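# Park the bike upright in the floor rack

## Task

Put the bike into the floor rack so one of its wheels sits in the rack's slot near the slot's closed end, with the kickstand raised fully. When finished the bike must be at rest and must not touch any wall, furniture or loose object other than the rack. Keep in mind the rack can slide, since it is not anchored. Release the bike and move the robot away; the bike must not have fallen or be left leaning, and it must stay parked without the robot holding it.

## Robot and tools

ROBOT. A Hello Robot Stretch 3: a two-wheel differential base (0.33 m long, 0.34 m wide), a lift carriage on a vertical mast, and one telescoping arm that reaches out to the robot's right side, ending in a wrist (yaw, pitch, roll) and a two-finger gripper. The base cannot strafe; to move the gripper forward or back you drive the base. Turning in place pivots about the point midway between the drive wheels, 0.05 m behind the front edge; with the arm in and wrist folded the swept radius is 0.28 m, larger if the wrist is unfolded. Loose objects may occasionally be nudged by an outside disturbance.

FRAMES. Base frame: origin on the floor between the drive wheels, x forward, y left, z up. hand_pose is reported in it, at the fingertip meeting point. Odometry frame is the base frame where the scene began; heading is positive to the left, range -3.142 to 3.142.

execute_actions. Argument actions: a list of actions run in order (empty list just returns the current state and images). Each action may have robot, steps and until. steps is an integer 1 to 450 control steps at 30 per second (default 1); an action with only steps is a wait. robot is one of: a command object; a list of up to 8 items (commands or {"pause_s": s}, s up to 15 seconds) executed one after another, each starting when the previous one ended done; or {"stop": true}, which brakes everything and clears the queue. A command object may contain:
- base: exactly one of translate_m (metres, an offset from where the base is when that command starts, positive forward, magnitude at most 1) or rotate_rad (radians, offset from current heading, positive counter-clockwise seen from above, magnitude at most 3.2).
- joints: absolute targets, by name, for any of lift_m (0 to 1.1 m, arm height), arm_m (0 to 0.52 m extension), wrist_yaw_rad (-1.345 to 4.42; 0 along the arm, positive toward the robot's front, 3.0 folded over the base), wrist_pitch_rad (-1.57 to 0.451; 0 level, negative tips fingers down), wrist_roll_rad (-2.911 to 2.911; 0 fingers side by side), gripper_m (-0.089 to 0.179, larger is wider; actual fingertip gap is 0.007 less when nearly shut, 0.025 less when wide, zero below 0.007), head_pan_rad (-3.953 to 1.73; 0 forward, positive left, -1.57 looks along the arm), head_tilt_rad (-1.53 to 0.419; negative down). Unnamed joints keep their previous target.
- contact_limits: {"arm_m": effort} in percent 1 to 100, the motor effort at which the arm motion halts; it applies until the next arm_m command.
Motions keep running across later actions and while you think. A new command overrides at once; unmentioned joints continue, and any older queue remainder is discarded. Any out-of-range value rejects the entire call.
until ends an action early once all listed conditions hold. {"robot": {"status": "ended"}} waits until nothing is moving and no queue runs; with steps 450 this is the standard wait. Other fields (readings, _goal, _status, base_status, translate_m, rotate_rad, x, y, heading, refusals, queue, queue_left) take [op, value] with op among = != < <= > >=, or a status word. {"any": {"status": "ended"}} fires when any one motion or the queue finishes.

zoom_image: camera (head_camera, nav_camera or wrist_camera) and region [x0, y0, x1, y1] in that image's pixels, top-left origin, at most 504 by 504. head_camera and nav_camera follow the head pan/tilt; wrist_camera rides on the gripper.

finished_scene: scene = the current scene's number. Irreversible; call only after everything has stopped, because any still-moving part is braked afterward and may stop short.

RESULTS. base_status shows progress as (moved of goal) by wheel count. joint_goals, joint_status and measured_speeds give per-joint targets, states and speeds. Status words: moving, done (within tolerance), off_target (resting away from goal, possibly still pushing), contact_stop (lift or arm hit something and went slack), time_out, stopped, not_commanded, torque_fault (a wrist servo shut off for 10 s and goes limp). refusals counts refused goals; queue is idle, running, done, dropped or stopped; queue_left counts unstarted commands. Lines starting refused:, dropped: or replaced: explain problems. robot.on_its_own appears when the robot changed a goal itself, a joint is slack or off, a motor's resting effort suggests load, or base_tilt has drifted 3 degrees or more. motor_effort is percent with peak in brackets; readings are biased and noisy. lidar_m has 12 sectors of 30 degrees, first straight ahead, going counter-clockwise, plane 0.17 m high. wrist_depth_mm and head_depth_mm are 7x7 median depth grids. One image per camera arrives at the end of each call.

PRACTICAL RULES. Base is fast (0.30 m/s, 1.9 rad/s) only with lift_m under 0.30, arm_m under 0.03 and wrist_yaw_rad over 2.54; otherwise 0.10 m/s and 0.63 rad/s. Fold or unfold the wrist only with lift_m 0.32 to 0.95, wrist_pitch_rad -0.4 and roll near 0; once folded, lift may drop to 0.25. If wrist_yaw_rad is below -0.4, keep pitch at -0.5 or lower. To grip, command gripper_m below the object's width; to release, open at least 0.02 above where contact began; readings do not confirm a grasp. Pushing a rigid thing with the gripper higher than about 0.45 m can tip the robot, and a repeat push after contact_stop is riskier; raising the contact limit makes this worse. Never drive while holding or pushing something immovable. If the base snags or base_tilt shows a lean, back out the last move in small steps, pull the gripper free, and lower lift_m to about 0.2 if still tipped. Avoid drops, slamming, hard shoves and long stalls on the wrist servos.

Each tool is called after "Call:" as name(argument=value, ...) on one line, values as JSON.

## Session

I'll start by looking at the scene.

Call:
execute_actions(actions=[])

Scene clock: 0.00 s.
robot.base_odometry: x=+0.000 y=+0.000 heading=+0.000 (m, m, rad; robot's odometry frame)
robot.turned_by_wheels: +0.000 (rad since the last result)
robot.turned_by_imu: +0.000 (rad since the last result)
robot.base_tilt: forward=-0.4 right=+0.4 (deg)
robot.lidar_m: 2.79 1.92 1.80 1.17 0.80 0.75 0.77 1.00 1.96 1.99 2.60 1.35
robot.head_depth_mm: 2053 2994 3892 - 3959 2983 2069 / 2040 3308 - - - 2970 2056 / 2063 3280 - - - 3030 2035 / 2074 3302 3828 3881 3929 2975 2045 / 2041 3047 3134 3179 3255 2955 2025 / 2050 2651 2730 2729 2721 2673 2033 / 2067 2323 2342 2367 2366 2367 2031
robot.base_status: not_commanded
robot.joint_positions: lift_m=+0.510 arm_m=+0.000 wrist_yaw_rad=+3.041 wrist_pitch_rad=-0.400 wrist_roll_rad=+0.014 gripper_m=+0.037 head_pan_rad=-0.009 head_tilt_rad=+0.003
robot.joint_goals: lift_m=+0.510 arm_m=+0.000 wrist_yaw_rad=+3.041 wrist_pitch_rad=-0.400 wrist_roll_rad=+0.014 gripper_m=+0.037 head_pan_rad=-0.009 head_tilt_rad=+0.003
robot.joint_status: lift_m=not_commanded arm_m=not_commanded wrist_yaw_rad=not_commanded wrist_pitch_rad=not_commanded wrist_roll_rad=not_commanded gripper_m=not_commanded head_pan_rad=not_commanded head_tilt_rad=not_commanded
robot.measured_speeds: translate_m=+0.000 rotate_rad=+0.000 lift_m=+0.000 arm_m=+0.000 wrist_yaw_rad=+0.000 wrist_pitch_rad=+0.000 wrist_roll_rad=+0.000 head_pan_rad=+0.000 head_tilt_rad=+0.000
robot: refusals=0 queue=idle queue_left=0
robot.motor_effort: left_wheel=-1 right_wheel=+1 lift_m=+37 arm_m=+0 wrist_yaw_rad=+1 wrist_pitch_rad=+8 wrist_roll_rad=+0 gripper_m=+1 head_pan_rad=-1 head_tilt_rad=+2 (%)
robot.hand_pose: x=+0.0016 y=+0.0801 z=+0.5265 quat_wxyz=(+0.176, +0.704, +0.104, +0.680) (m; robot's base frame)
robot.wrist_depth_mm: 661 764 - - - - - / 684 830 - - - - - / 701 882 - - - - - / 724 915 - - - - - / 745 880 - 976 941 985 994 / 729 739 748 781 781 804 842 / 632 637 641 682 669 691 698
pictures: head_camera (sideways: a quarter turn clockwise sets it upright), nav_camera (sideways: a quarter turn counterclockwise sets it upright), wrist_camera
Images, in order (width x height): head_camera 896x504, nav_camera 672x504, wrist_camera 644x364.

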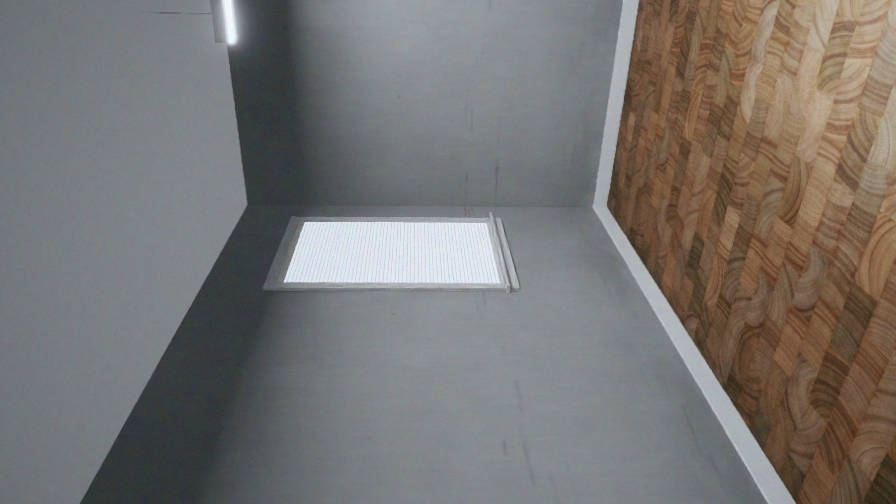

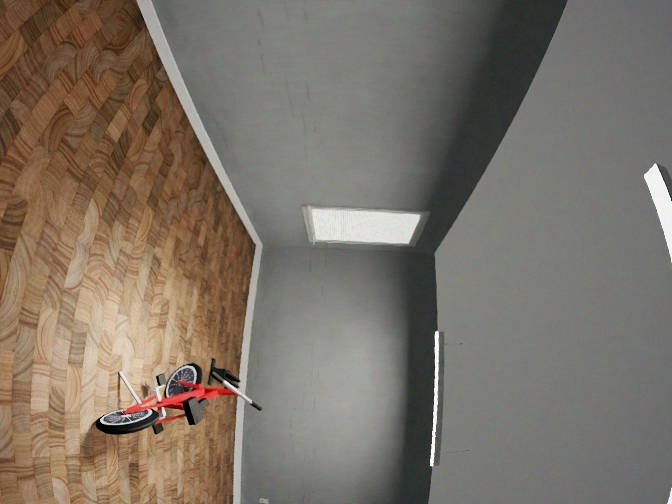

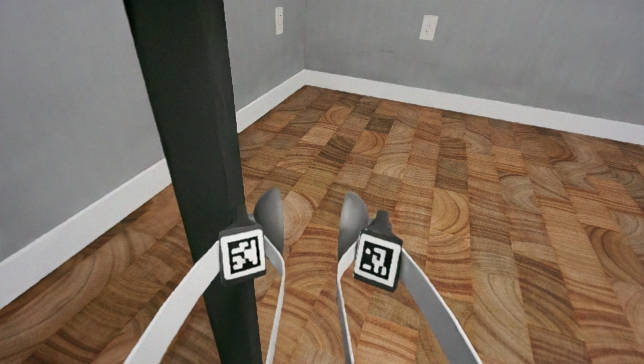

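Call:
execute_actions(actions=[{"robot": {"joints": {"head_pan_rad": -0.5, "head_tilt_rad": -0.5}}, "steps": 120, "until": {"robot": {"status": "ended"}}}])

Scene clock: 0.97 s.
robot.base_odometry: x=+0.000 y=+0.000 heading=+0.000 (m, m, rad; robot's odometry frame)
robot.turned_by_wheels: +0.000 (rad since the last result)
robot.turned_by_imu: +0.000 (rad since the last result)
robot.base_tilt: forward=-0.4 right=+0.4 (deg)
robot.lidar_m: 2.79 1.92 1.80 1.18 0.80 0.75 0.77 0.99 1.95 1.98 2.59 1.35
robot.head_depth_mm: 3478 3890 3800 2523 1883 1511 1259 / 3508 3818 3784 2528 1768 1508 1251 / 3478 3849 3783 2095 1902 1526 1262 / 3528 3930 3568 2420 1897 1508 1260 / 3517 3840 3819 2557 1902 1519 1274 / 3467 3855 3834 2573 1928 1534 1271 / 3476 3845 3931 2589 1921 1526 1270
robot.base_status: not_commanded
robot.joint_positions: lift_m=+0.510 arm_m=+0.000 wrist_yaw_rad=+3.041 wrist_pitch_rad=-0.400 wrist_roll_rad=+0.014 gripper_m=+0.037 head_pan_rad=-0.493 head_tilt_rad=-0.493
robot.joint_goals: lift_m=+0.510 arm_m=+0.000 wrist_yaw_rad=+3.041 wrist_pitch_rad=-0.400 wrist_roll_rad=+0.014 gripper_m=+0.037 head_pan_rad=-0.500 head_tilt_rad=-0.500
robot.joint_status: lift_m=not_commanded arm_m=not_commanded wrist_yaw_rad=not_commanded wrist_pitch_rad=not_commanded wrist_roll_rad=not_commanded gripper_m=not_commanded head_pan_rad=done head_tilt_rad=done
robot.measured_speeds: translate_m=+0.000 rotate_rad=+0.000 lift_m=+0.000 arm_m=+0.000 wrist_yaw_rad=+0.000 wrist_pitch_rad=+0.000 wrist_roll_rad=+0.000 head_pan_rad=+0.000 head_tilt_rad=+0.000
robot: refusals=0 queue=done queue_left=0
robot.motor_effort: left_wheel=-1(1) right_wheel=+0(1) lift_m=+36(36) arm_m=+0(0) wrist_yaw_rad=+0(0) wrist_pitch_rad=+8(7) wrist_roll_rad=+0(0) gripper_m=+1(0) head_pan_rad=-3(27) head_tilt_rad=-4(31) (%)
robot.hand_pose: x=+0.0016 y=+0.0801 z=+0.5265 quat_wxyz=(+0.176, +0.704, +0.104, +0.680) (m; robot's base frame)
robot.wrist_depth_mm: 658 774 - - - - - / 680 822 - - - - - / 703 856 - - - - - / 736 961 - - - - - / 750 880 - 932 971 973 - / 720 749 786 768 764 804 815 / 621 648 631 673 681 695 711
pictures: head_camera (sideways: a quarter turn clockwise sets it upright), nav_camera (sideways: a quarter turn counterclockwise sets it upright), wrist_camera
Images, in order (width x height): head_camera 896x504, nav_camera 672x504, wrist_camera 644x364.

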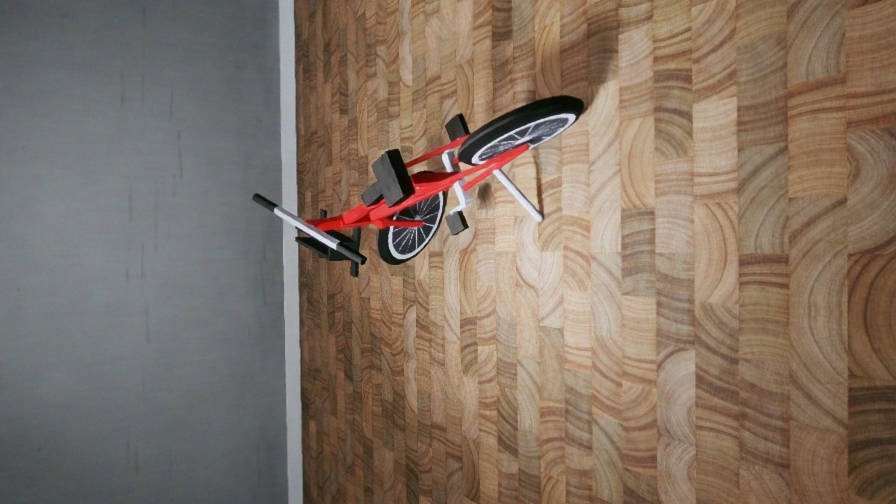

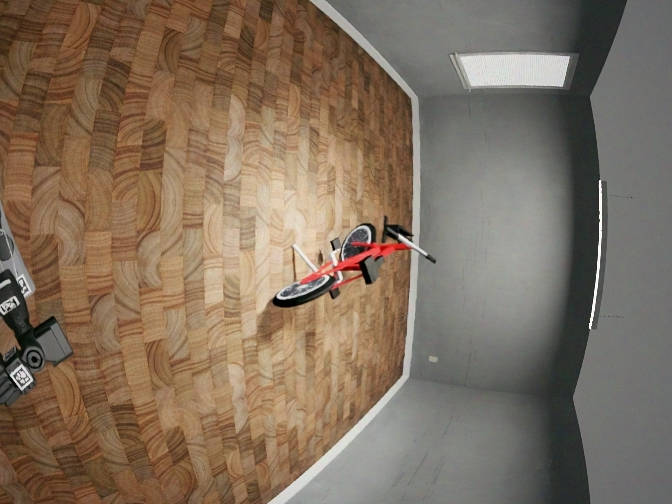

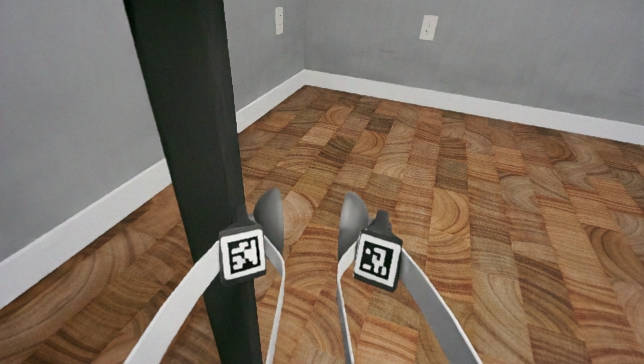

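Call:
zoom_image(camera="head_camera", region=[230, 60, 610, 320])

Region (230, 60, 610, 320) of head_camera's 896x504 image, scaled by 1.326, with more detail than that image has; it fills the top 345 rows of this view, and the rest is white.

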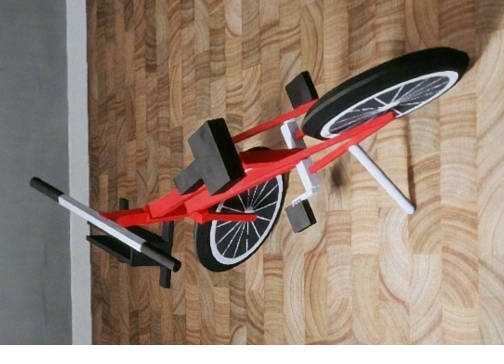

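Call:
execute_actions(actions=[{"robot": [{"joints": {"lift_m": 0.26, "head_pan_rad": -0.9, "head_tilt_rad": -0.7}, "base": {"rotate_rad": -0.15}}, {"base": {"translate_m": 1.0}}, {"base": {"translate_m": 1.0}}], "steps": 450, "until": {"robot": {"status": "ended"}}}])

Scene clock: 14.80 s.
robot.base_odometry: x=+1.978 y=-0.299 heading=-0.150 (m, m, rad; robot's odometry frame)
robot.turned_by_wheels: -0.150 (rad since the last result)
robot.turned_by_imu: -0.134 (rad since the last result)
robot.base_tilt: forward=-0.4 right=+0.4 (deg)
robot.lidar_m: 2.12 1.37 1.21 1.22 1.44 2.66 2.66 1.00 0.64 0.61 0.62 2.12
robot.head_depth_mm: 2603 2976 2448 1902 1559 1267 1148 / 2454 2794 2422 1911 1562 1325 1154 / 2275 2598 2473 1899 1582 1334 1153 / 2132 2402 2469 1846 1584 1338 1155 / 2005 2263 2422 1878 1581 1345 1161 / 1918 2097 2319 1941 1599 1352 1171 / 1806 2017 2225 1946 1603 1346 1174
robot.base_status: done (translate_m +1.0000 of +1.0000)
robot.joint_positions: lift_m=+0.260 arm_m=+0.000 wrist_yaw_rad=+3.041 wrist_pitch_rad=-0.401 wrist_roll_rad=+0.014 gripper_m=+0.037 head_pan_rad=-0.893 head_tilt_rad=-0.692
robot.joint_goals: lift_m=+0.260 arm_m=+0.000 wrist_yaw_rad=+3.041 wrist_pitch_rad=-0.401 wrist_roll_rad=+0.014 gripper_m=+0.037 head_pan_rad=-0.900 head_tilt_rad=-0.700
robot.joint_status: lift_m=done arm_m=not_commanded wrist_yaw_rad=not_commanded wrist_pitch_rad=not_commanded wrist_roll_rad=not_commanded gripper_m=not_commanded head_pan_rad=done head_tilt_rad=done
robot.measured_speeds: translate_m=+0.000 rotate_rad=+0.000 lift_m=+0.000 arm_m=+0.000 wrist_yaw_rad=+0.000 wrist_pitch_rad=+0.000 wrist_roll_rad=+0.000 head_pan_rad=+0.000 head_tilt_rad=+0.000
robot: refusals=0 queue=done queue_left=0
robot.motor_effort: left_wheel=+0(8) right_wheel=-1(7) lift_m=+33(38) arm_m=+0(0) wrist_yaw_rad=+0(0) wrist_pitch_rad=+8(8) wrist_roll_rad=+0(0) gripper_m=+0(1) head_pan_rad=-3(23) head_tilt_rad=-4(21) (%)
robot.hand_pose: x=+0.0016 y=+0.0800 z=+0.2767 quat_wxyz=(+0.177, +0.704, +0.105, +0.680) (m; robot's base frame)
robot.wrist_depth_mm: - - - - - - - / - - - - - - - / 841 849 904 905 937 - - / 652 659 715 697 724 732 774 / 525 532 - 562 589 588 609 / 452 - - - 470 491 503 / - - - - 415 421 429
pictures: head_camera (sideways: a quarter turn clockwise sets it upright), nav_camera (sideways: a quarter turn counterclockwise sets it upright), wrist_camera
Images, in order (width x height): head_camera 896x504, nav_camera 672x504, wrist_camera 644x364.

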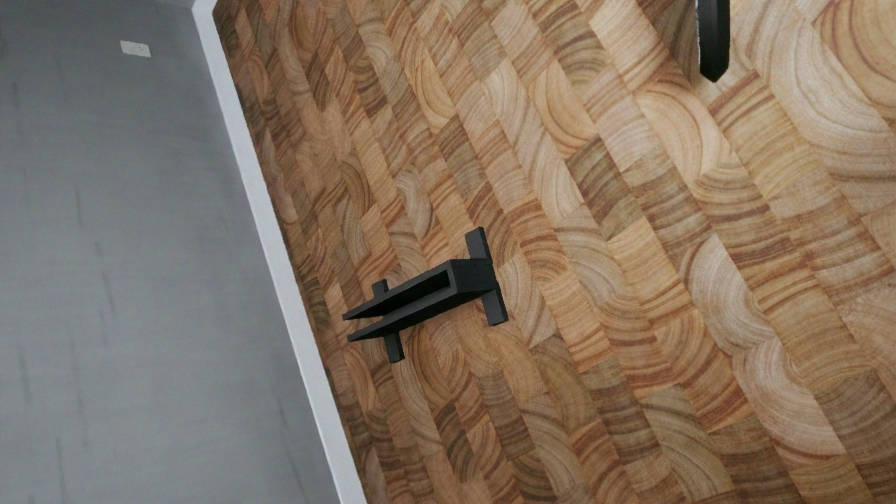

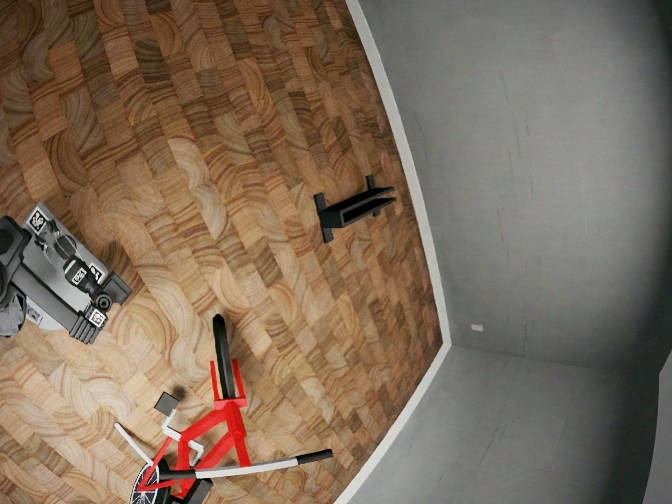

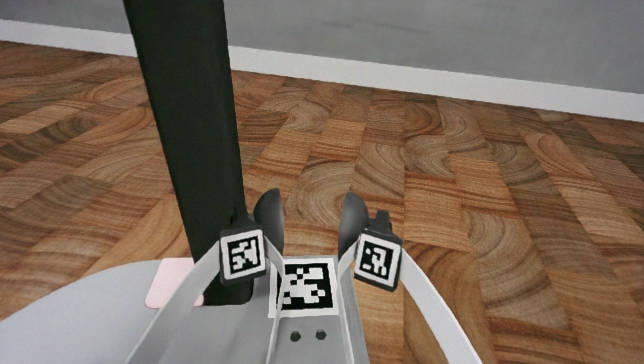

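Call:
zoom_image(camera="head_camera", region=[320, 200, 530, 380])

Region (320, 200, 530, 380) of head_camera's 896x504 image, scaled by 2.400, with more detail than that image has; it fills the top 432 rows of this view, and the rest is white.

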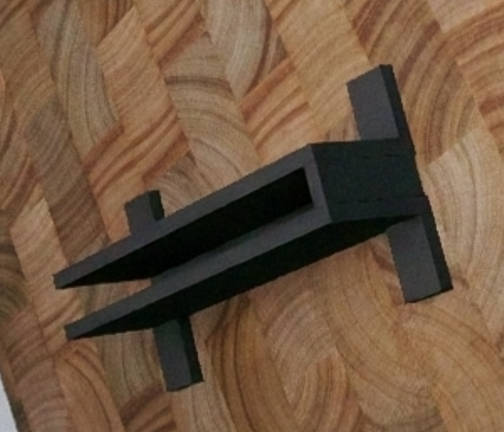

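Call:
execute_actions(actions=[{"robot": {"joints": {"head_pan_rad": -1.95, "head_tilt_rad": -0.85}}, "steps": 120, "until": {"robot": {"status": "ended"}}}])

Scene clock: 16.90 s.
robot.base_odometry: x=+1.978 y=-0.299 heading=-0.150 (m, m, rad; robot's odometry frame)
robot.turned_by_wheels: +0.000 (rad since the last result)
robot.turned_by_imu: +0.000 (rad since the last result)
robot.base_tilt: forward=-0.4 right=+0.5 (deg)
robot.lidar_m: 2.13 1.37 1.21 1.22 1.44 2.66 2.67 1.00 0.64 0.61 0.62 2.12
robot.head_depth_mm: 2350 2406 1966 1322 1413 1240 1106 / 2325 2451 1969 1163 1420 1248 1144 / 2340 2477 1990 1310 1397 1252 - / 2339 2516 1999 1210 1404 1251 1154 / 2315 2519 2019 1669 1391 1262 1133 / 2317 2522 1970 1680 1390 1264 1126 / 2328 2519 2020 1700 1449 1269 1128
robot.base_status: done (translate_m +1.0000 of +1.0000)
robot.joint_positions: lift_m=+0.260 arm_m=+0.000 wrist_yaw_rad=+3.041 wrist_pitch_rad=-0.401 wrist_roll_rad=+0.014 gripper_m=+0.037 head_pan_rad=-1.943 head_tilt_rad=-0.839
robot.joint_goals: lift_m=+0.260 arm_m=+0.000 wrist_yaw_rad=+3.041 wrist_pitch_rad=-0.401 wrist_roll_rad=+0.014 gripper_m=+0.037 head_pan_rad=-1.950 head_tilt_rad=-0.850
robot.joint_status: lift_m=done arm_m=not_commanded wrist_yaw_rad=not_commanded wrist_pitch_rad=not_commanded wrist_roll_rad=not_commanded gripper_m=not_commanded head_pan_rad=done head_tilt_rad=done
robot.measured_speeds: translate_m=+0.000 rotate_rad=+0.000 lift_m=+0.000 arm_m=+0.000 wrist_yaw_rad=+0.000 wrist_pitch_rad=+0.000 wrist_roll_rad=+0.000 head_pan_rad=+0.000 head_tilt_rad=+0.000
robot: refusals=0 queue=done queue_left=0
robot.motor_effort: left_wheel=+0(0) right_wheel=-1(1) lift_m=+32(33) arm_m=+0(0) wrist_yaw_rad=+0(0) wrist_pitch_rad=+8(8) wrist_roll_rad=+0(0) gripper_m=+1(1) head_pan_rad=-3(38) head_tilt_rad=-6(19) (%)
robot.hand_pose: x=+0.0016 y=+0.0800 z=+0.2767 quat_wxyz=(+0.177, +0.704, +0.105, +0.680) (m; robot's base frame)
robot.wrist_depth_mm: - - - - - - - / - - - - - - - / 831 855 881 924 921 980 - / 649 663 722 702 714 736 784 / 523 528 - 561 582 588 606 / 459 - - - 463 497 502 / - - - - 409 426 422
pictures: head_camera (sideways: a quarter turn clockwise sets it upright), nav_camera (sideways: a quarter turn counterclockwise sets it upright), wrist_camera
Images, in order (width x height): head_camera 896x504, nav_camera 672x504, wrist_camera 644x364.

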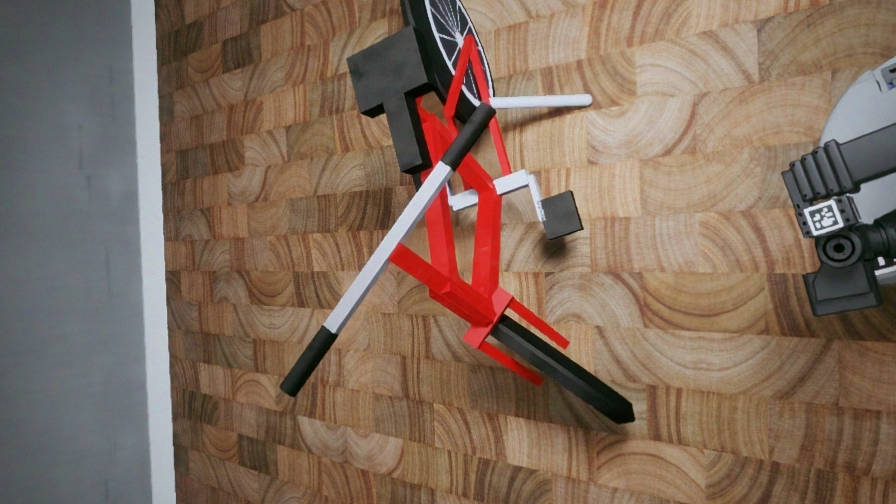

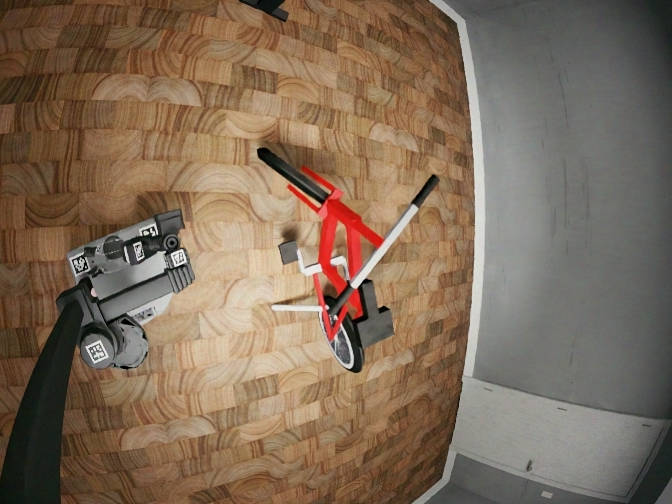

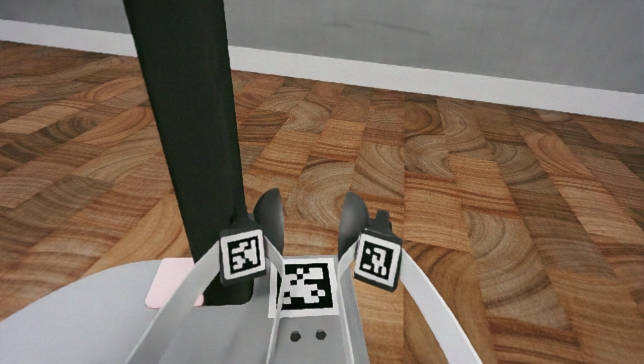

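Call:
execute_actions(actions=[{"robot": [{"joints": {"head_pan_rad": -1.4, "head_tilt_rad": -1.0}, "base": {"rotate_rad": -0.344}}, {"base": {"translate_m": 1.0}}, {"base": {"translate_m": 0.36}, "joints": {"lift_m": 0.55}}, {"joints": {"wrist_yaw_rad": 0.0, "gripper_m": 0.17}}], "steps": 450, "until": {"robot": {"status": "ended"}}}])

Scene clock: 33.47 s.
robot.base_odometry: x=+3.175 y=-0.943 heading=-0.494 (m, m, rad; robot's odometry frame)
robot.turned_by_wheels: -0.344 (rad since the last result)
robot.turned_by_imu: -0.331 (rad since the last result)
robot.base_tilt: forward=-0.4 right=+0.5 (deg)
robot.lidar_m: 0.76 0.79 1.06 1.25 1.29 1.74 4.03 1.12 2.63 2.53 1.11 0.80
robot.head_depth_mm: 2235 1904 1672 1476 1300 1233 - / 2244 1959 1676 1484 1251 - - / 2305 1946 1689 1494 1295 1228 - / 2324 1959 1703 1493 1310 1213 1105 / 2231 1978 1708 1497 1340 1220 1107 / 1765 1854 1713 1514 1347 1221 1114 / 1398 1491 1560 1504 1357 1223 1112
robot.base_status: done (translate_m +0.3600 of +0.3600)
robot.joint_positions: lift_m=+0.550 arm_m=+0.000 wrist_yaw_rad=+0.003 wrist_pitch_rad=-0.401 wrist_roll_rad=+0.014 gripper_m=+0.170 head_pan_rad=-1.406 head_tilt_rad=-0.988
robot.joint_goals: lift_m=+0.550 arm_m=+0.000 wrist_yaw_rad=+0.000 wrist_pitch_rad=-0.401 wrist_roll_rad=+0.014 gripper_m=+0.170 head_pan_rad=-1.400 head_tilt_rad=-1.000
robot.joint_status: lift_m=done arm_m=not_commanded wrist_yaw_rad=done wrist_pitch_rad=not_commanded wrist_roll_rad=not_commanded gripper_m=done head_pan_rad=done head_tilt_rad=done
robot.measured_speeds: translate_m=+0.000 rotate_rad=+0.000 lift_m=+0.000 arm_m=+0.000 wrist_yaw_rad=+0.000 wrist_pitch_rad=+0.000 wrist_roll_rad=+0.000 head_pan_rad=+0.000 head_tilt_rad=+0.000
robot: refusals=0 queue=done queue_left=0
robot.motor_effort: left_wheel=+1(9) right_wheel=-2(7) lift_m=+41(44) arm_m=+1(0) wrist_yaw_rad=-2(2) wrist_pitch_rad=+8(8) wrist_roll_rad=+0(0) gripper_m=+2(84) head_pan_rad=+2(29) head_tilt_rad=-5(21) (%)
robot.hand_pose: x=-0.0209 y=-0.3719 z=+0.5664 quat_wxyz=(+0.688, +0.141, -0.697, -0.141) (m; robot's base frame)
robot.wrist_depth_mm: 955 - - - - - - / 960 - - - - - - / 965 - - - - - - / 985 - - - - - - / 891 929 964 998 - - - / 786 657 646 837 840 - 879 / 673 647 568 575 618 731 733
pictures: head_camera (sideways: a quarter turn clockwise sets it upright), nav_camera (sideways: a quarter turn counterclockwise sets it upright), wrist_camera
Images, in order (width x height): head_camera 896x504, nav_camera 672x504, wrist_camera 644x364.

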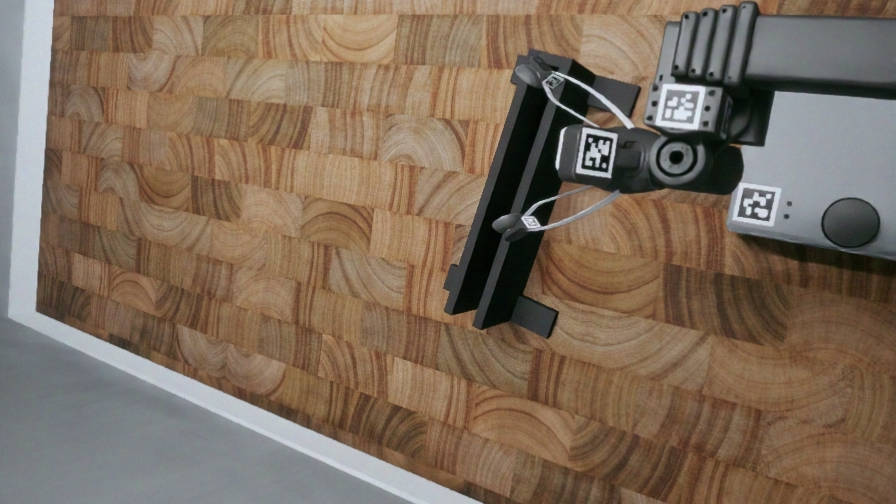

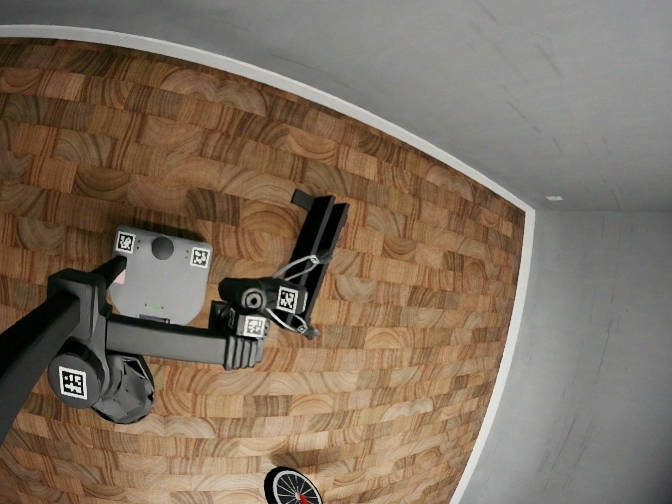

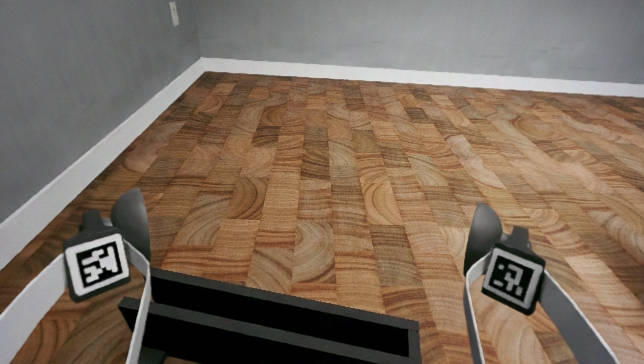

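Call:
execute_actions(actions=[{"robot": {"joints": {"wrist_pitch_rad": -1.57, "arm_m": 0.40, "wrist_roll_rad": 1.39, "gripper_m": 0.175}}, "steps": 300, "until": {"robot": {"status": "ended"}}}])

Scene clock: 37.97 s.
robot.base_odometry: x=+3.175 y=-0.943 heading=-0.494 (m, m, rad; robot's odometry frame)
robot.turned_by_wheels: +0.000 (rad since the last result)
robot.turned_by_imu: -0.001 (rad since the last result)
robot.base_tilt: forward=-0.4 right=+0.4 (deg)
robot.lidar_m: 0.76 0.79 1.06 1.25 1.29 1.74 4.01 1.12 2.64 2.53 1.11 0.80
robot.head_depth_mm: 2236 1933 1733 - - - - / 2250 1926 1741 1455 1261 1217 - / 2277 1948 1689 1485 1296 1224 - / 2331 1961 1700 1505 1327 1215 1114 / 2237 1989 1696 1501 1348 1214 1107 / 1784 1877 1716 1517 1347 1219 1111 / 1403 1478 1558 1498 1357 1224 1115
robot.base_status: done (translate_m +0.3600 of +0.3600)
robot.joint_positions: lift_m=+0.550 arm_m=+0.400 wrist_yaw_rad=+0.001 wrist_pitch_rad=-1.562 wrist_roll_rad=+1.383 gripper_m=+0.175 head_pan_rad=-1.406 head_tilt_rad=-0.988
robot.joint_goals: lift_m=+0.550 arm_m=+0.400 wrist_yaw_rad=+0.000 wrist_pitch_rad=-1.570 wrist_roll_rad=+1.390 gripper_m=+0.175 head_pan_rad=-1.400 head_tilt_rad=-1.000
robot.joint_status: lift_m=done arm_m=done wrist_yaw_rad=done wrist_pitch_rad=done wrist_roll_rad=done gripper_m=done head_pan_rad=done head_tilt_rad=done
robot.measured_speeds: translate_m=+0.000 rotate_rad=+0.000 lift_m=+0.000 arm_m=+0.000 wrist_yaw_rad=+0.000 wrist_pitch_rad=+0.000 wrist_roll_rad=+0.000 head_pan_rad=+0.000 head_tilt_rad=+0.000
robot: refusals=0 queue=done queue_left=0
robot.motor_effort: left_wheel=+1(1) right_wheel=-2(2) lift_m=+41(41) arm_m=+2(2) wrist_yaw_rad=-1(2) wrist_pitch_rad=-4(7) wrist_roll_rad=+4(5) gripper_m=+1(37) head_pan_rad=+3(3) head_tilt_rad=-6(4) (%)
robot.hand_pose: x=-0.0216 y=-0.5227 z=+0.4321 quat_wxyz=(+0.067, +0.066, -0.707, -0.701) (m; robot's base frame)
robot.wrist_depth_mm: 547 548 545 498 542 560 566 / 561 563 569 563 571 588 588 / 585 588 588 578 596 599 - / 616 613 610 610 620 633 - / 622 634 625 646 664 - - / 658 665 622 672 688 677 667 / 675 697 695 704 714 699 700
pictures: head_camera (sideways: a quarter turn clockwise sets it upright), nav_camera (sideways: a quarter turn counterclockwise sets it upright), wrist_camera
Images, in order (width x height): head_camera 896x504, nav_camera 672x504, wrist_camera 644x364.

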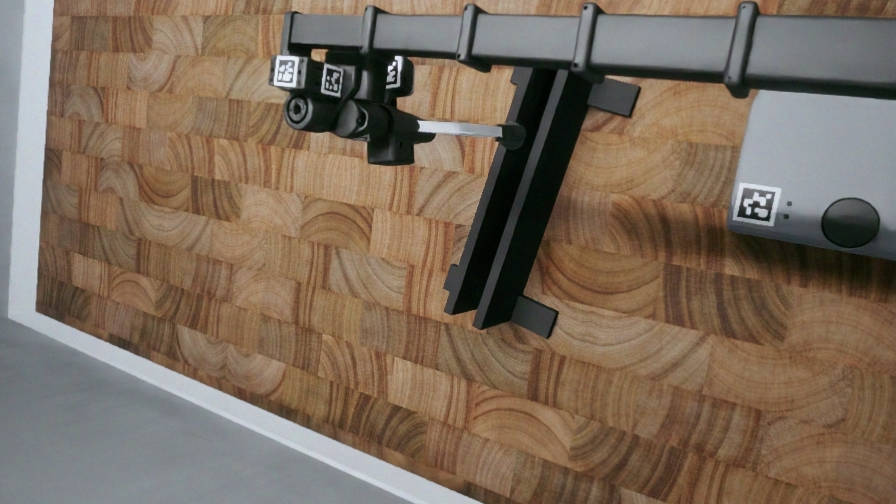

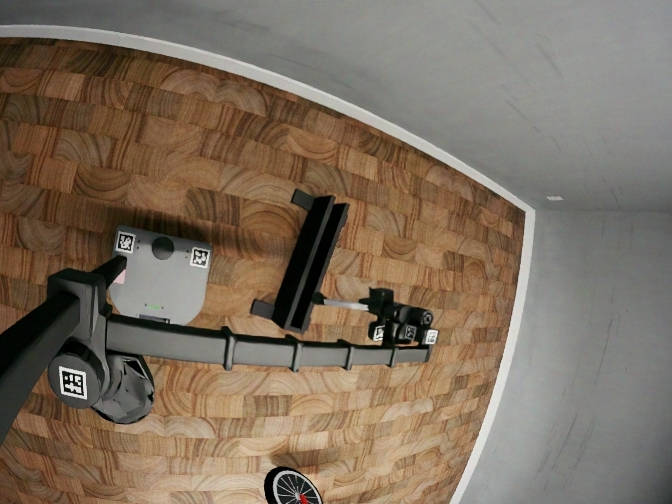

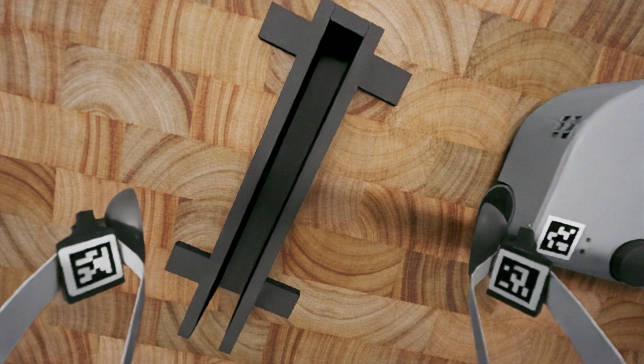

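Call:
execute_actions(actions=[{"robot": {"base": {"translate_m": 0.063}, "joints": {"arm_m": 0.447, "wrist_roll_rad": 1.82, "lift_m": 0.36}}, "steps": 300, "until": {"robot": {"status": "ended"}}}])

Scene clock: 41.13 s.
robot.base_odometry: x=+3.231 y=-0.973 heading=-0.494 (m, m, rad; robot's odometry frame)
robot.turned_by_wheels: +0.000 (rad since the last result)
robot.turned_by_imu: +0.000 (rad since the last result)
robot.base_tilt: forward=-0.5 right=+0.5 (deg)
robot.lidar_m: 0.70 0.72 0.97 1.25 1.29 1.74 4.09 1.18 2.64 2.53 1.02 0.73
robot.head_depth_mm: 2227 1918 1671 1482 1264 1194 1095 / 2251 1949 1712 1433 1285 1207 - / 2287 1953 1681 1489 1300 1222 - / 2334 1971 1698 1499 1326 1218 1107 / 2179 1966 1726 1506 1342 1216 1105 / 1617 1738 1683 1512 1347 1219 1109 / 1284 1351 1426 1470 1362 1223 1116
robot.base_status: done (translate_m +0.0630 of +0.0630)
robot.joint_positions: lift_m=+0.360 arm_m=+0.447 wrist_yaw_rad=+0.001 wrist_pitch_rad=-1.562 wrist_roll_rad=+1.812 gripper_m=+0.175 head_pan_rad=-1.406 head_tilt_rad=-0.988
robot.joint_goals: lift_m=+0.360 arm_m=+0.447 wrist_yaw_rad=+0.000 wrist_pitch_rad=-1.570 wrist_roll_rad=+1.820 gripper_m=+0.175 head_pan_rad=-1.400 head_tilt_rad=-1.000
robot.joint_status: lift_m=done arm_m=done wrist_yaw_rad=done wrist_pitch_rad=done wrist_roll_rad=done gripper_m=done head_pan_rad=done head_tilt_rad=done
robot.measured_speeds: translate_m=+0.000 rotate_rad=+0.000 lift_m=+0.000 arm_m=+0.000 wrist_yaw_rad=+0.000 wrist_pitch_rad=+0.000 wrist_roll_rad=+0.000 head_pan_rad=+0.000 head_tilt_rad=+0.000
robot: refusals=0 queue=done queue_left=0
robot.motor_effort: left_wheel=+1(5) right_wheel=-2(4) lift_m=+32(38) arm_m=+2(2) wrist_yaw_rad=-1(1) wrist_pitch_rad=-4(4) wrist_roll_rad=+5(5) gripper_m=+1(1) head_pan_rad=+2(3) head_tilt_rad=-7(6) (%)
robot.hand_pose: x=-0.0215 y=-0.5695 z=+0.2424 quat_wxyz=(-0.085, -0.085, -0.705, -0.699) (m; robot's base frame)
robot.wrist_depth_mm: 372 372 370 351 378 381 381 / 381 385 388 361 394 391 397 / 396 395 401 371 402 411 419 / 410 407 413 376 419 425 427 / 430 431 432 391 441 433 447 / 447 450 450 395 454 460 463 / 470 460 458 394 475 479 485
pictures: head_camera (sideways: a quarter turn clockwise sets it upright), nav_camera (sideways: a quarter turn counterclockwise sets it upright), wrist_camera
Images, in order (width x height): head_camera 896x504, nav_camera 672x504, wrist_camera 644x364.

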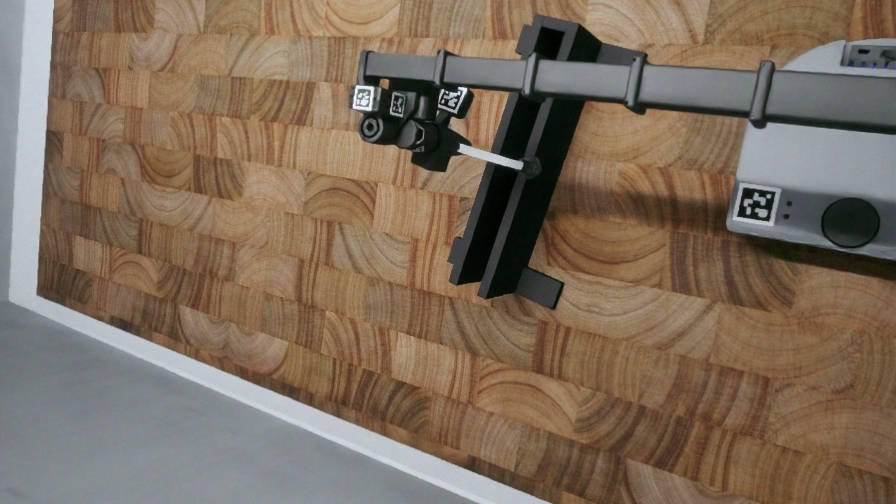

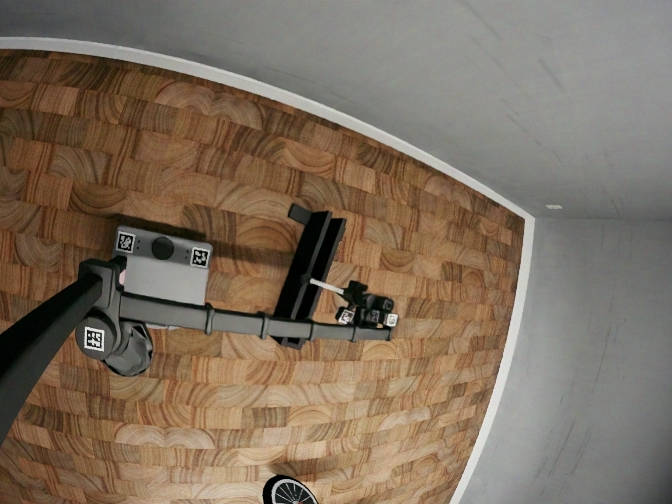

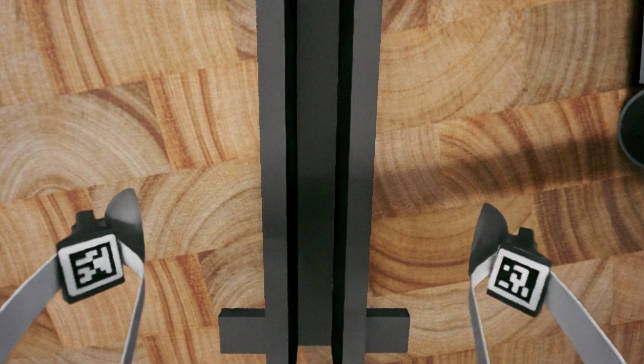

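Call:
execute_actions(actions=[{"robot": [{"joints": {"lift_m": 0.225}}, {"joints": {"gripper_m": 0.04}}], "steps": 300, "until": {"robot": {"status": "ended"}}}])

Scene clock: 44.90 s.
robot.base_odometry: x=+3.231 y=-0.973 heading=-0.494 (m, m, rad; robot's odometry frame)
robot.turned_by_wheels: +0.000 (rad since the last result)
robot.turned_by_imu: -0.001 (rad since the last result)
robot.base_tilt: forward=-0.5 right=+0.4 (deg)
robot.lidar_m: 0.70 0.72 0.97 1.25 1.29 1.74 4.09 1.18 2.64 2.53 1.02 0.73
robot.head_depth_mm: 2215 1919 1652 1468 1263 1192 1097 / 2264 1943 1673 - 1270 1205 - / 2296 1958 1694 1496 1298 1217 - / 2352 1969 1689 1497 1332 1204 1108 / 2177 1987 1703 1492 1342 1212 1105 / 1616 1735 1681 1518 1354 1218 1114 / 1279 1356 1422 1466 1353 1223 1117
robot.base_status: done (translate_m +0.0630 of +0.0630)
robot.joint_positions: lift_m=+0.226 arm_m=+0.447 wrist_yaw_rad=+0.002 wrist_pitch_rad=-1.574 wrist_roll_rad=+1.812 gripper_m=+0.041 head_pan_rad=-1.406 head_tilt_rad=-0.988
robot.joint_goals: lift_m=+0.225 arm_m=+0.447 wrist_yaw_rad=+0.000 wrist_pitch_rad=-1.570 wrist_roll_rad=+1.820 gripper_m=+0.040 head_pan_rad=-1.400 head_tilt_rad=-1.000
robot.joint_status: lift_m=done arm_m=done wrist_yaw_rad=done wrist_pitch_rad=done wrist_roll_rad=done gripper_m=done head_pan_rad=done head_tilt_rad=done
robot.measured_speeds: translate_m=+0.000 rotate_rad=+0.000 lift_m=+0.000 arm_m=+0.000 wrist_yaw_rad=+0.000 wrist_pitch_rad=+0.000 wrist_roll_rad=+0.000 head_pan_rad=+0.000 head_tilt_rad=+0.000
robot: refusals=0 queue=done queue_left=0
robot.motor_effort: left_wheel=+0(1) right_wheel=-1(2) lift_m=+20(31) arm_m=+1(2) wrist_yaw_rad=-1(2) wrist_pitch_rad=+2(4) wrist_roll_rad=+4(5) gripper_m=-32(100) head_pan_rad=+3(3) head_tilt_rad=-5(5) (%)
robot.hand_pose: x=-0.0215 y=-0.5664 z=+0.1082 quat_wxyz=(-0.084, -0.085, -0.701, -0.704) (m; robot's base frame)
robot.wrist_depth_mm: 244 247 102 246 104 254 258 / 252 256 106 251 108 265 267 / 262 264 109 263 111 273 277 / 274 273 113 271 116 283 289 / 285 283 118 281 119 293 299 / 294 299 124 296 125 309 314 / 306 309 129 304 131 323 324
pictures: head_camera (sideways: a quarter turn clockwise sets it upright), nav_camera (sideways: a quarter turn counterclockwise sets it upright), wrist_camera
Images, in order (width x height): head_camera 896x504, nav_camera 672x504, wrist_camera 644x364.

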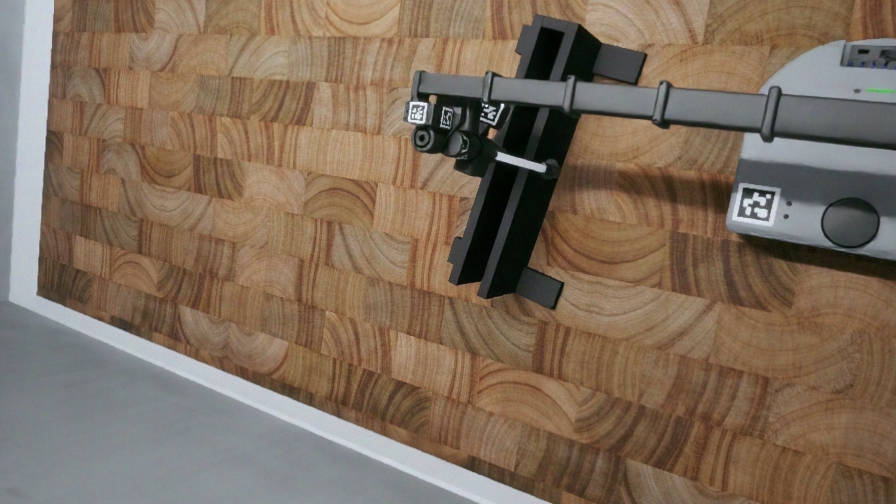

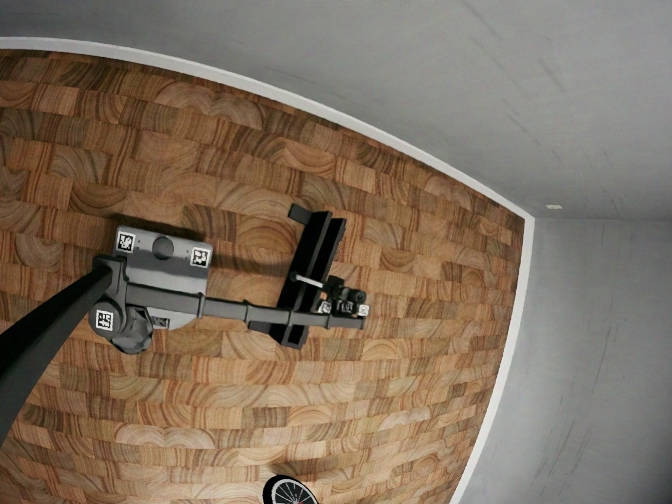

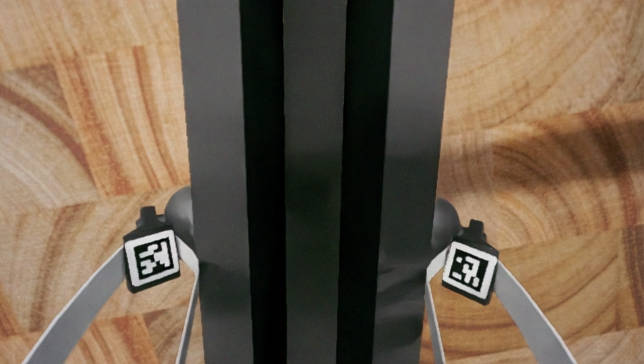

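Call:
execute_actions(actions=[{"robot": [{"joints": {"gripper_m": -0.01}}, {"joints": {"lift_m": 0.26}}], "steps": 300, "until": {"robot": {"status": "ended"}}}])

Scene clock: 46.90 s.
robot.base_odometry: x=+3.231 y=-0.973 heading=-0.494 (m, m, rad; robot's odometry frame)
robot.turned_by_wheels: +0.000 (rad since the last result)
robot.turned_by_imu: +0.000 (rad since the last result)
robot.base_tilt: forward=-0.4 right=+0.5 (deg)
robot.lidar_m: 0.70 0.72 0.97 1.25 1.29 1.74 4.08 1.18 0.52 0.52 0.58 0.73
robot.head_depth_mm: 2183 1928 1658 1477 1239 1196 1093 / 2259 1935 1675 - 1276 1218 - / 2273 1935 1681 1490 1305 1222 - / 2327 1955 1696 1452 1341 1212 1107 / 2193 1974 1697 1490 1342 1214 1108 / 1617 1730 1695 1513 1354 1220 1110 / 1294 1350 1429 1456 1354 1226 1113
robot.base_status: done (translate_m +0.0630 of +0.0630)
robot.joint_positions: lift_m=+0.259 arm_m=+0.447 wrist_yaw_rad=+0.001 wrist_pitch_rad=-1.556 wrist_roll_rad=+1.816 gripper_m=-0.004 head_pan_rad=-1.406 head_tilt_rad=-0.989
robot.joint_goals: lift_m=+0.260 arm_m=+0.447 wrist_yaw_rad=+0.000 wrist_pitch_rad=-1.570 wrist_roll_rad=+1.820 gripper_m=-0.006 head_pan_rad=-1.400 head_tilt_rad=-1.000
robot.joint_status: lift_m=done arm_m=done wrist_yaw_rad=done wrist_pitch_rad=done wrist_roll_rad=done gripper_m=done head_pan_rad=done head_tilt_rad=done
robot.measured_speeds: translate_m=+0.000 rotate_rad=+0.000 lift_m=+0.000 arm_m=+0.000 wrist_yaw_rad=+0.000 wrist_pitch_rad=+0.000 wrist_roll_rad=+0.000 head_pan_rad=+0.000 head_tilt_rad=+0.000
robot: refusals=0 queue=done queue_left=0
robot.motor_effort: left_wheel=+0(2) right_wheel=-1(9) lift_m=+52(65) arm_m=+2(2) wrist_yaw_rad=-1(3) wrist_pitch_rad=-7(9) wrist_roll_rad=+2(4) gripper_m=-37(100) head_pan_rad=+2(3) head_tilt_rad=-5(6) (%)
robot.hand_pose: x=-0.0215 y=-0.5711 z=+0.1416 quat_wxyz=(-0.086, -0.086, -0.707, -0.697) (m; robot's base frame)
robot.wrist_depth_mm: 277 278 114 255 116 283 282 / 283 289 119 265 121 293 293 / 298 298 123 275 125 302 303 / 307 307 127 283 131 316 317 / 317 319 133 297 134 327 333 / 335 334 144 307 141 339 339 / 348 348 146 303 347 357 362
pictures: head_camera (sideways: a quarter turn clockwise sets it upright), nav_camera (sideways: a quarter turn counterclockwise sets it upright), wrist_camera
Images, in order (width x height): head_camera 896x504, nav_camera 672x504, wrist_camera 644x364.

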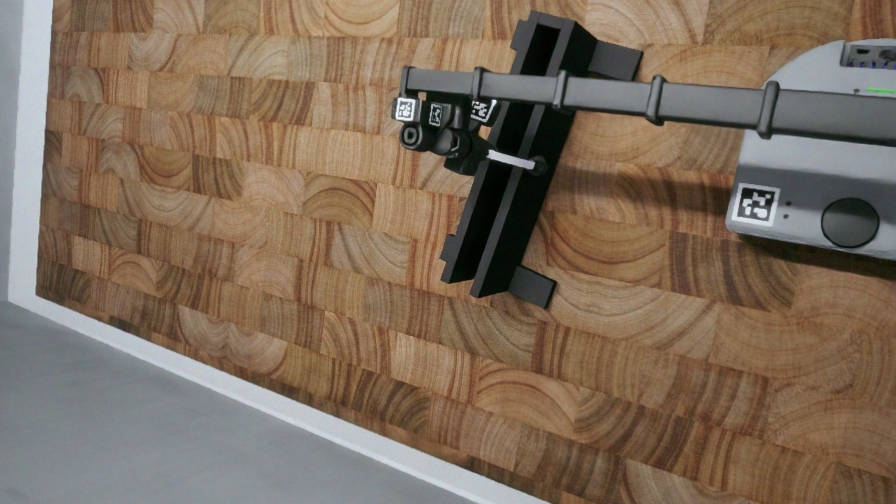

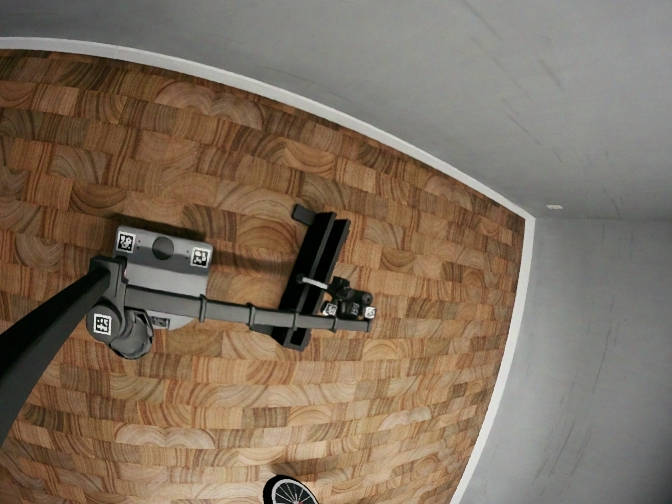

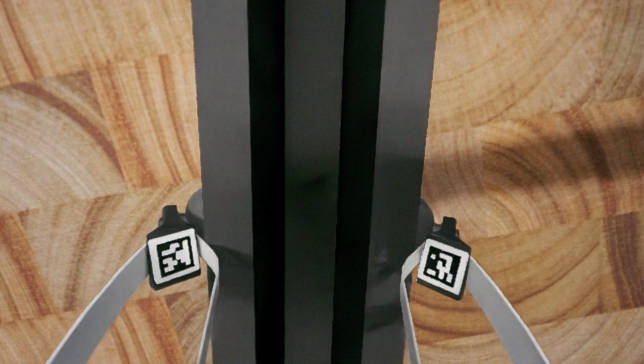

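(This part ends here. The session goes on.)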